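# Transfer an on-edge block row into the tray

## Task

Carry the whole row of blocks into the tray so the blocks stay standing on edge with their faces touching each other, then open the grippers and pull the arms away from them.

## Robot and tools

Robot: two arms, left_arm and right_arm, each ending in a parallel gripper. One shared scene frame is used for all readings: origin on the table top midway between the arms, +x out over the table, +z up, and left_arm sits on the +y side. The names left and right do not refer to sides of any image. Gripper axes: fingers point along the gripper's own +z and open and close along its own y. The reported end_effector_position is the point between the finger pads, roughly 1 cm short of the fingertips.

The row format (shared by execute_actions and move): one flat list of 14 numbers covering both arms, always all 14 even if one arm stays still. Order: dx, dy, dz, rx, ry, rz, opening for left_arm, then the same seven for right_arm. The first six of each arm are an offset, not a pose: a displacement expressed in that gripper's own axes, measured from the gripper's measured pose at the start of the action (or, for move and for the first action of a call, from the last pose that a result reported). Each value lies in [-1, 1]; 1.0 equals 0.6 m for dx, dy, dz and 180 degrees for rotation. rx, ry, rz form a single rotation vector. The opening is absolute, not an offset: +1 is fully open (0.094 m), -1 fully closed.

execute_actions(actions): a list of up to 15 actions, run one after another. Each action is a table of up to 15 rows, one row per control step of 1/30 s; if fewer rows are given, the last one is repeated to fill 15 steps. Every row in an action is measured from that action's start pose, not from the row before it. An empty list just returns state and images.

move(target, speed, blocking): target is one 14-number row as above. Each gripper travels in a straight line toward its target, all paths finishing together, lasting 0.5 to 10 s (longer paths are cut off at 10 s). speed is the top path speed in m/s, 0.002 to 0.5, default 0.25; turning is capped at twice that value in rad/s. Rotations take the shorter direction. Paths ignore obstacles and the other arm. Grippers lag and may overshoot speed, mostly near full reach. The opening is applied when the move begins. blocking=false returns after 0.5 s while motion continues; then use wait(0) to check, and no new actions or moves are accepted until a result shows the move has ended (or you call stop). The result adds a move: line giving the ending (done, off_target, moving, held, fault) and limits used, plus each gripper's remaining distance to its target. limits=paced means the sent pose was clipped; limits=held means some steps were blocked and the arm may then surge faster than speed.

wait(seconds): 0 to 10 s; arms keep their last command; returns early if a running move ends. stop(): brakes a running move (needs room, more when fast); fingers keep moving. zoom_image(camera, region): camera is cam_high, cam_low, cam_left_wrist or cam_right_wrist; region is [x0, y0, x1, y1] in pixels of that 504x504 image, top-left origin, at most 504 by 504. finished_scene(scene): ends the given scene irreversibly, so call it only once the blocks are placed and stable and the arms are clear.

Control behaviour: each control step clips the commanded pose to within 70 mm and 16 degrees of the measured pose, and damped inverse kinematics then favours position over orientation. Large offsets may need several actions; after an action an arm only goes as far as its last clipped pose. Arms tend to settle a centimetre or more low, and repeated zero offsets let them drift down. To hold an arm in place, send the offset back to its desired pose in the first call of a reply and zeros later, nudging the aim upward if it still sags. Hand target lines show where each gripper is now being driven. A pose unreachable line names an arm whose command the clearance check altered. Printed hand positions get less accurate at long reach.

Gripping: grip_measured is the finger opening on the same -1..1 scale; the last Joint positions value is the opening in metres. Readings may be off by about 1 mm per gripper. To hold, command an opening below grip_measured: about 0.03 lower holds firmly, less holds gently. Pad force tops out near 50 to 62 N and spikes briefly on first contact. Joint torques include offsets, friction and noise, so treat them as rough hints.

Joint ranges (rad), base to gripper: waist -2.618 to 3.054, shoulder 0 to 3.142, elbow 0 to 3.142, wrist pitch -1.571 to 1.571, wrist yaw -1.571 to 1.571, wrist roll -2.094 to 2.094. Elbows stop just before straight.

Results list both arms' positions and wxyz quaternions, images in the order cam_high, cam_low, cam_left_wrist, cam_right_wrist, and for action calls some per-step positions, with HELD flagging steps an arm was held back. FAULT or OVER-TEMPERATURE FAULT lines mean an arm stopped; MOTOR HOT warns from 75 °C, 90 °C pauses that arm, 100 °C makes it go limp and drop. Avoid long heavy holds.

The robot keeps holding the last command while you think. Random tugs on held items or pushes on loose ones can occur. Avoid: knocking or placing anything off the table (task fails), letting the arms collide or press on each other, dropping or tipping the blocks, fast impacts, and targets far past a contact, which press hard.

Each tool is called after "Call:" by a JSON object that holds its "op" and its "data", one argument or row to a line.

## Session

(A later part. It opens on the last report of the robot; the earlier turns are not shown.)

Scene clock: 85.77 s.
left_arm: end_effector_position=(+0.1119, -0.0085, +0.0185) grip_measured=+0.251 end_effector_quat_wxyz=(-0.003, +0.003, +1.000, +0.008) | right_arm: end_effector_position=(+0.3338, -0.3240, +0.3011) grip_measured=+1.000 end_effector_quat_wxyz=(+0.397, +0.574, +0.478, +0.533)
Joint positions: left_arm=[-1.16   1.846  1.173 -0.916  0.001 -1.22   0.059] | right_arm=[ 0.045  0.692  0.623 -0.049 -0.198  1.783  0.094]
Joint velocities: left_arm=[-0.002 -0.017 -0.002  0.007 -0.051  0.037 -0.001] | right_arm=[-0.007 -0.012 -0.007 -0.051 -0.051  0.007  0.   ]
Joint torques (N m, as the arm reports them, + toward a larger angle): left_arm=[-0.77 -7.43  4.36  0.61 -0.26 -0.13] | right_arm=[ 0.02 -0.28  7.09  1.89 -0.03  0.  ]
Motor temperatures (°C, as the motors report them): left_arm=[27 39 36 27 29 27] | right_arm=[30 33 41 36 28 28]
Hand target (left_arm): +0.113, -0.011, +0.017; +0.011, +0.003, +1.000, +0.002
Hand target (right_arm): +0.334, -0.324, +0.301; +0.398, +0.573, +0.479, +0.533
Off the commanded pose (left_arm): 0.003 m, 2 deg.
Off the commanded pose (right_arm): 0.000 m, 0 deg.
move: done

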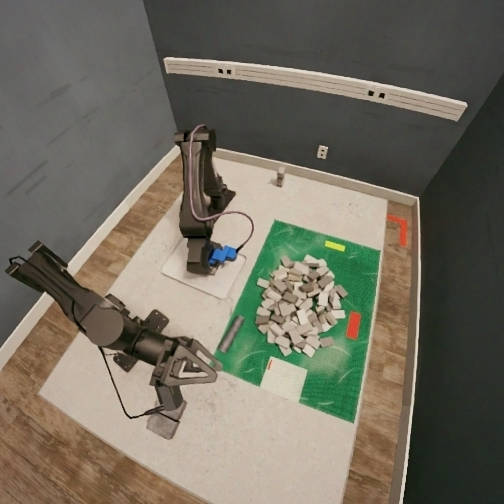

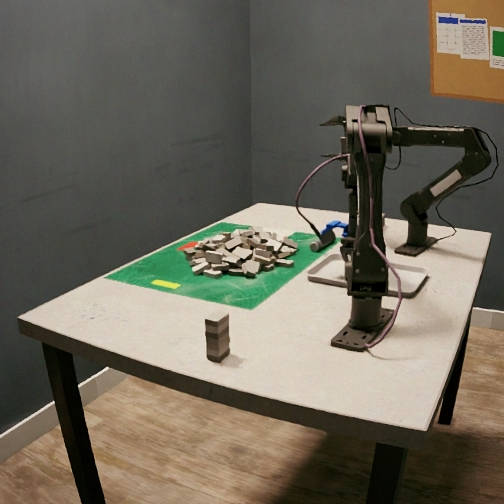

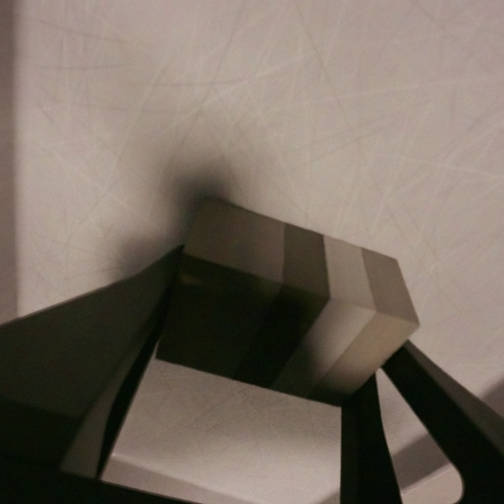

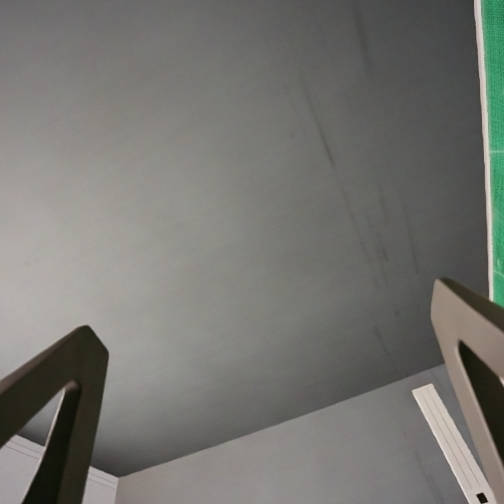

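In contact (same height offset as before, elbow torque dropped). Release and lift.

Call:
{"op": "execute_actions", "data": {
  "actions": [
    [[0,0,0,0,0,0,0.22,0,0,0,0,0,0,1],[0,0,0,0,0,0,0.23,0,0,0,0,0,0,1],[0,0,0,0,0,0,0.24,0,0,0,0,0,0,1],[0,0,0,0,0,0,0.25,0,0,0,0,0,0,1],[0,0,0,0,0,0,0.26,0,0,0,0,0,0,1],[0,0,0,0,0,0,0.27,0,0,0,0,0,0,1],[0,0,0,0,0,0,0.29,0,0,0,0,0,0,1],[0,0,0,0,0,0,0.32,0,0,0,0,0,0,1],[0,0,0,0,0,0,0.36,0,0,0,0,0,0,1],[0,0,0,0,0,0,0.42,0,0,0,0,0,0,1],[0,0,0,0,0,0,0.5,0,0,0,0,0,0,1],[0,0,0,0,0,0,0.6,0,0,0,0,0,0,1],[0,0,0,0,0,0,0.7,0,0,0,0,0,0,1],[0,0,0,0,0,0,0.8,0,0,0,0,0,0,1]]
  ]
}}

Call:
{"op": "move", "data": {
  "target": [0,0,-0.12,0,0,0,0.8,0,0,0,0,0,0,1],
  "speed": 0.12
}}

Call:
{"op": "move", "data": {
  "target": [-0.16,0.32,-0.1,0.013,-0.004,0,1,0,0,0,0,0,0,1],
  "speed": 0.3
}}

Scene clock: 92.80 s.
left_arm: end_effector_position=(+0.1116, -0.0081, +0.0185) grip_measured=+0.786 end_effector_quat_wxyz=(-0.004, +0.003, +1.000, +0.009) | right_arm: end_effector_position=(+0.3338, -0.3240, +0.3011) grip_measured=+1.000 end_effector_quat_wxyz=(+0.397, +0.574, +0.478, +0.534)
Joint positions: left_arm=[-1.16   1.846  1.173 -0.918  0.001 -1.22   0.084] | right_arm=[ 0.045  0.692  0.623 -0.049 -0.198  1.784  0.094]
Joint velocities: left_arm=[ 0.012 -0.007  0.002 -0.022  0.066  0.037  0.023] | right_arm=[ 0.002  0.002  0.017 -0.007 -0.11  -0.051  0.   ]
Joint torques (N m, as the arm reports them, + toward a larger angle): left_arm=[ 0.04 -6.96  5.76  0.35 -0.02  0.  ] | right_arm=[ 0.1  -0.3   7.19  1.9   0.    0.03]
Motor temperatures (°C, as the motors report them): left_arm=[27 40 35 27 29 27] | right_arm=[30 33 41 36 28 28]
Hand target (left_arm): +0.112, -0.009, +0.019; -0.003, +0.003, +1.000, +0.008
Hand target (right_arm): +0.334, -0.324, +0.301; +0.397, +0.573, +0.478, +0.533
Off the commanded pose (left_arm): 0.000 m, 0 deg.
Off the commanded pose (right_arm): 0.000 m, 0 deg.
Step readings (end_effector_position):
0: left_arm (+0.1119, -0.0085, +0.0185) | right_arm (+0.3338, -0.3240, +0.3011)
1: left_arm (+0.1118, -0.0084, +0.0185) | right_arm (+0.3338, -0.3240, +0.3011)
2: left_arm (+0.1118, -0.0084, +0.0185) | right_arm (+0.3338, -0.3240, +0.3011)
4: left_arm (+0.1118, -0.0084, +0.0185) | right_arm (+0.3338, -0.3240, +0.3011)
8: left_arm (+0.1116, -0.0082, +0.0185) | right_arm (+0.3338, -0.3240, +0.3011)
15: end_effector_position above

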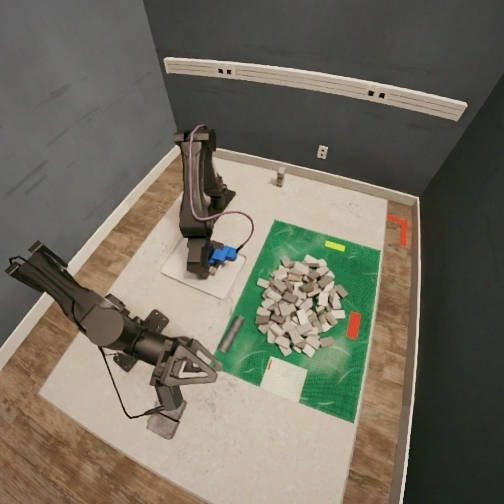

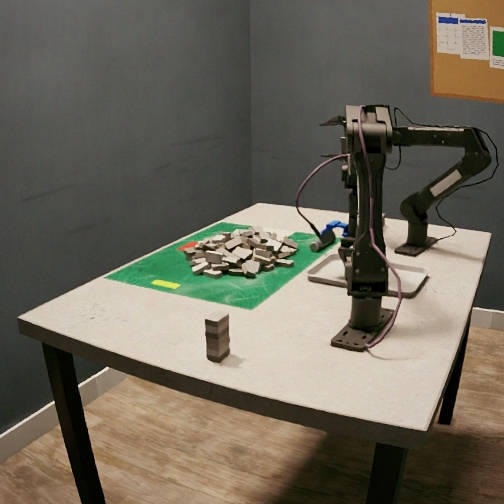

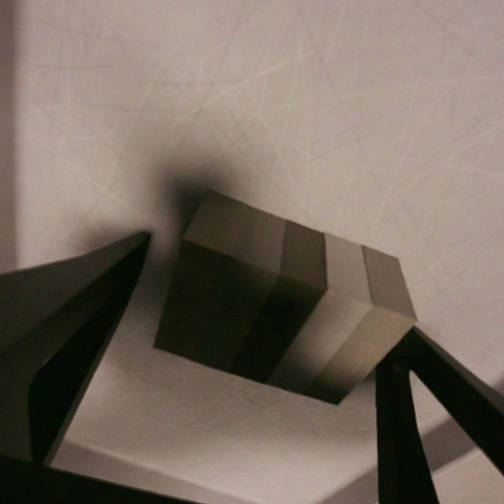

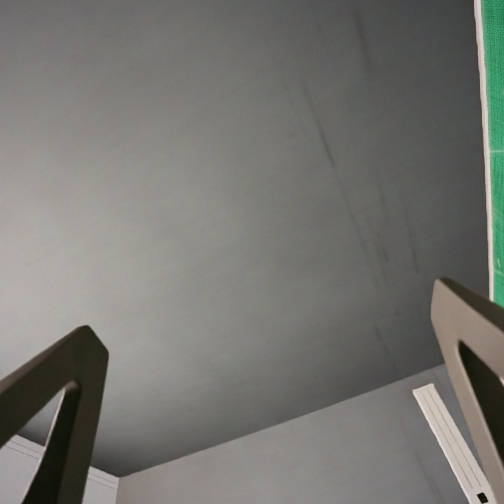

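Scene clock: 94.00 s.
left_arm: end_effector_position=(+0.1099, -0.0033, +0.0756) grip_measured=+0.797 end_effector_quat_wxyz=(-0.011, +0.003, +1.000, +0.029) | right_arm: end_effector_position=(+0.3338, -0.3240, +0.3011) grip_measured=+1.000 end_effector_quat_wxyz=(+0.397, +0.574, +0.478, +0.534)
Joint positions: left_arm=[-1.16   1.797  1.347 -1.183  0.001 -1.22   0.084] | right_arm=[ 0.045  0.692  0.623 -0.049 -0.198  1.785  0.094]
Joint velocities: left_arm=[-0.002  0.017 -0.012  0.022  0.037  0.051  0.   ] | right_arm=[-0.002 -0.017  0.007 -0.037  0.037 -0.007  0.   ]
Joint torques (N m, as the arm reports them, + toward a larger angle): left_arm=[-0.04 -8.36  8.67  0.16 -0.01 -0.01] | right_arm=[ 0.25 -0.24  7.17  1.88 -0.02 -0.04]
Motor temperatures (°C, as the motors report them): left_arm=[27 41 35 27 29 27] | right_arm=[30 33 41 37 28 28]
Hand target (left_arm): +0.112, -0.010, +0.090; -0.004, +0.003, +1.000, +0.009
Hand target (right_arm): +0.334, -0.324, +0.301; +0.397, +0.574, +0.478, +0.534
Off the commanded pose (left_arm): 0.016 m, 2 deg.
Off the commanded pose (right_arm): 0.000 m, 0 deg.
move: off_target (left_arm)

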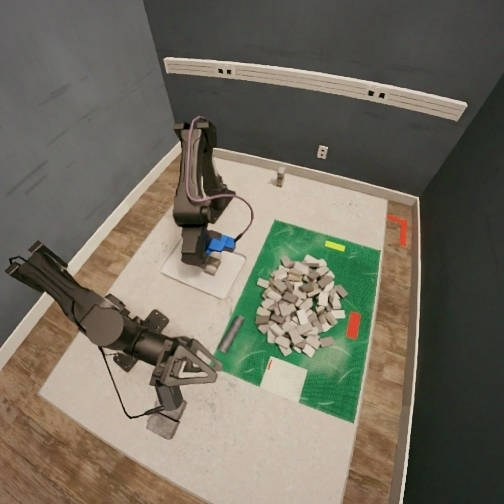

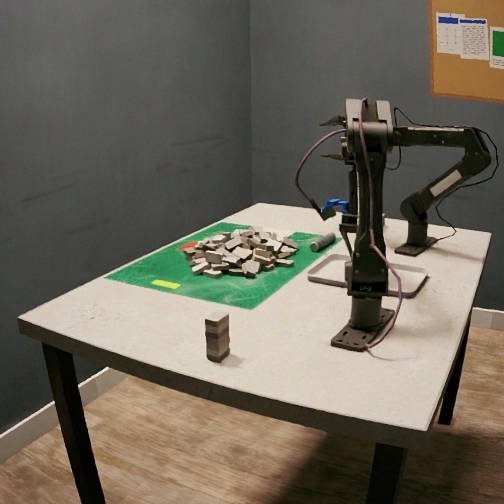

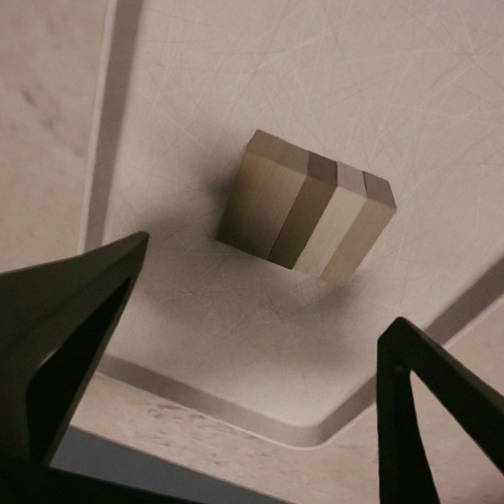

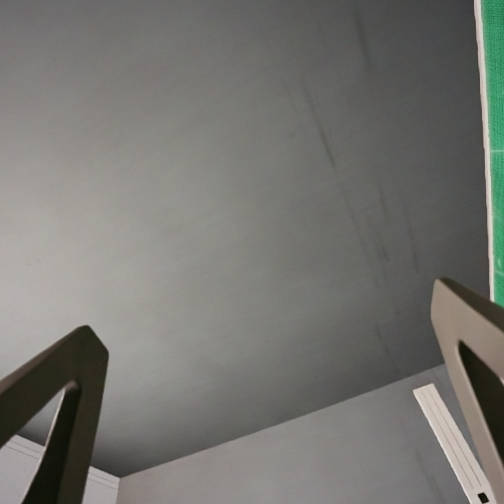

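Scene clock: 95.50 s.
left_arm: end_effector_position=(+0.2063, +0.1857, +0.1336) grip_measured=+1.000 end_effector_quat_wxyz=(-0.020, +0.002, +0.999, +0.026) | right_arm: end_effector_position=(+0.3338, -0.3240, +0.3011) grip_measured=+1.000 end_effector_quat_wxyz=(+0.396, +0.575, +0.477, +0.534)
Joint positions: left_arm=[-0.431  1.455  1.218 -1.393 -0.028 -0.493  0.094] | right_arm=[ 0.045  0.692  0.623 -0.049 -0.198  1.787  0.094]
Joint velocities: left_arm=[-0.007 -0.017  0.012 -0.037 -0.081  0.066  0.   ] | right_arm=[ 0.012 -0.027 -0.002 -0.007 -0.007  0.095  0.   ]
Joint torques (N m, as the arm reports them, + toward a larger angle): left_arm=[ 0.56 -5.65  9.44  0.21 -0.03  0.06] | right_arm=[ 0.23 -0.16  7.06  1.9  -0.04 -0.01]
Motor temperatures (°C, as the motors report them): left_arm=[27 41 35 27 29 27] | right_arm=[30 33 41 37 28 28]
Hand target (left_arm): +0.214, +0.184, +0.148; +0.004, +0.002, +1.000, +0.014
Hand target (right_arm): +0.334, -0.324, +0.301; +0.397, +0.574, +0.478, +0.534
Off the commanded pose (left_arm): 0.011 m, 3 deg.
Off the commanded pose (right_arm): 0.000 m, 0 deg.
move: off_target (left_arm)

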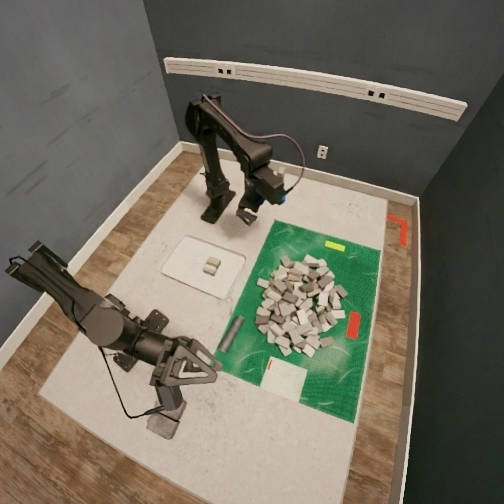

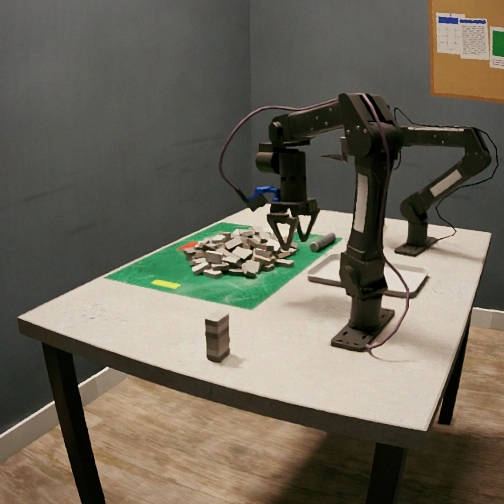

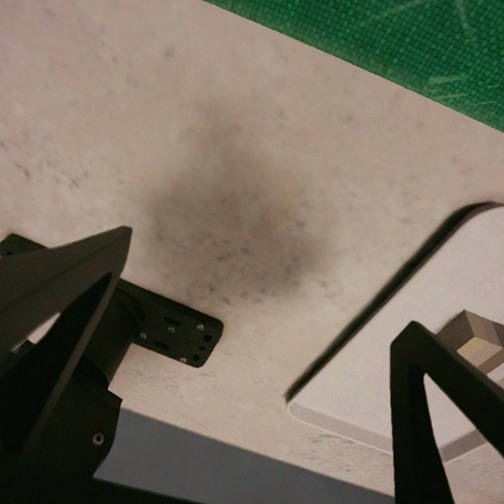

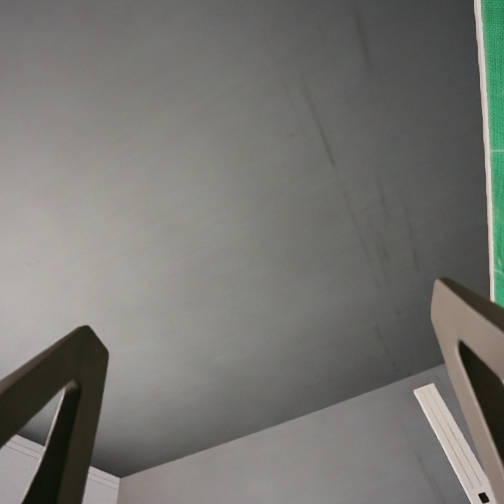

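Call:
{"op": "finished_scene", "data": {
  "scene": 2
}}

The scene is finished: the task was done.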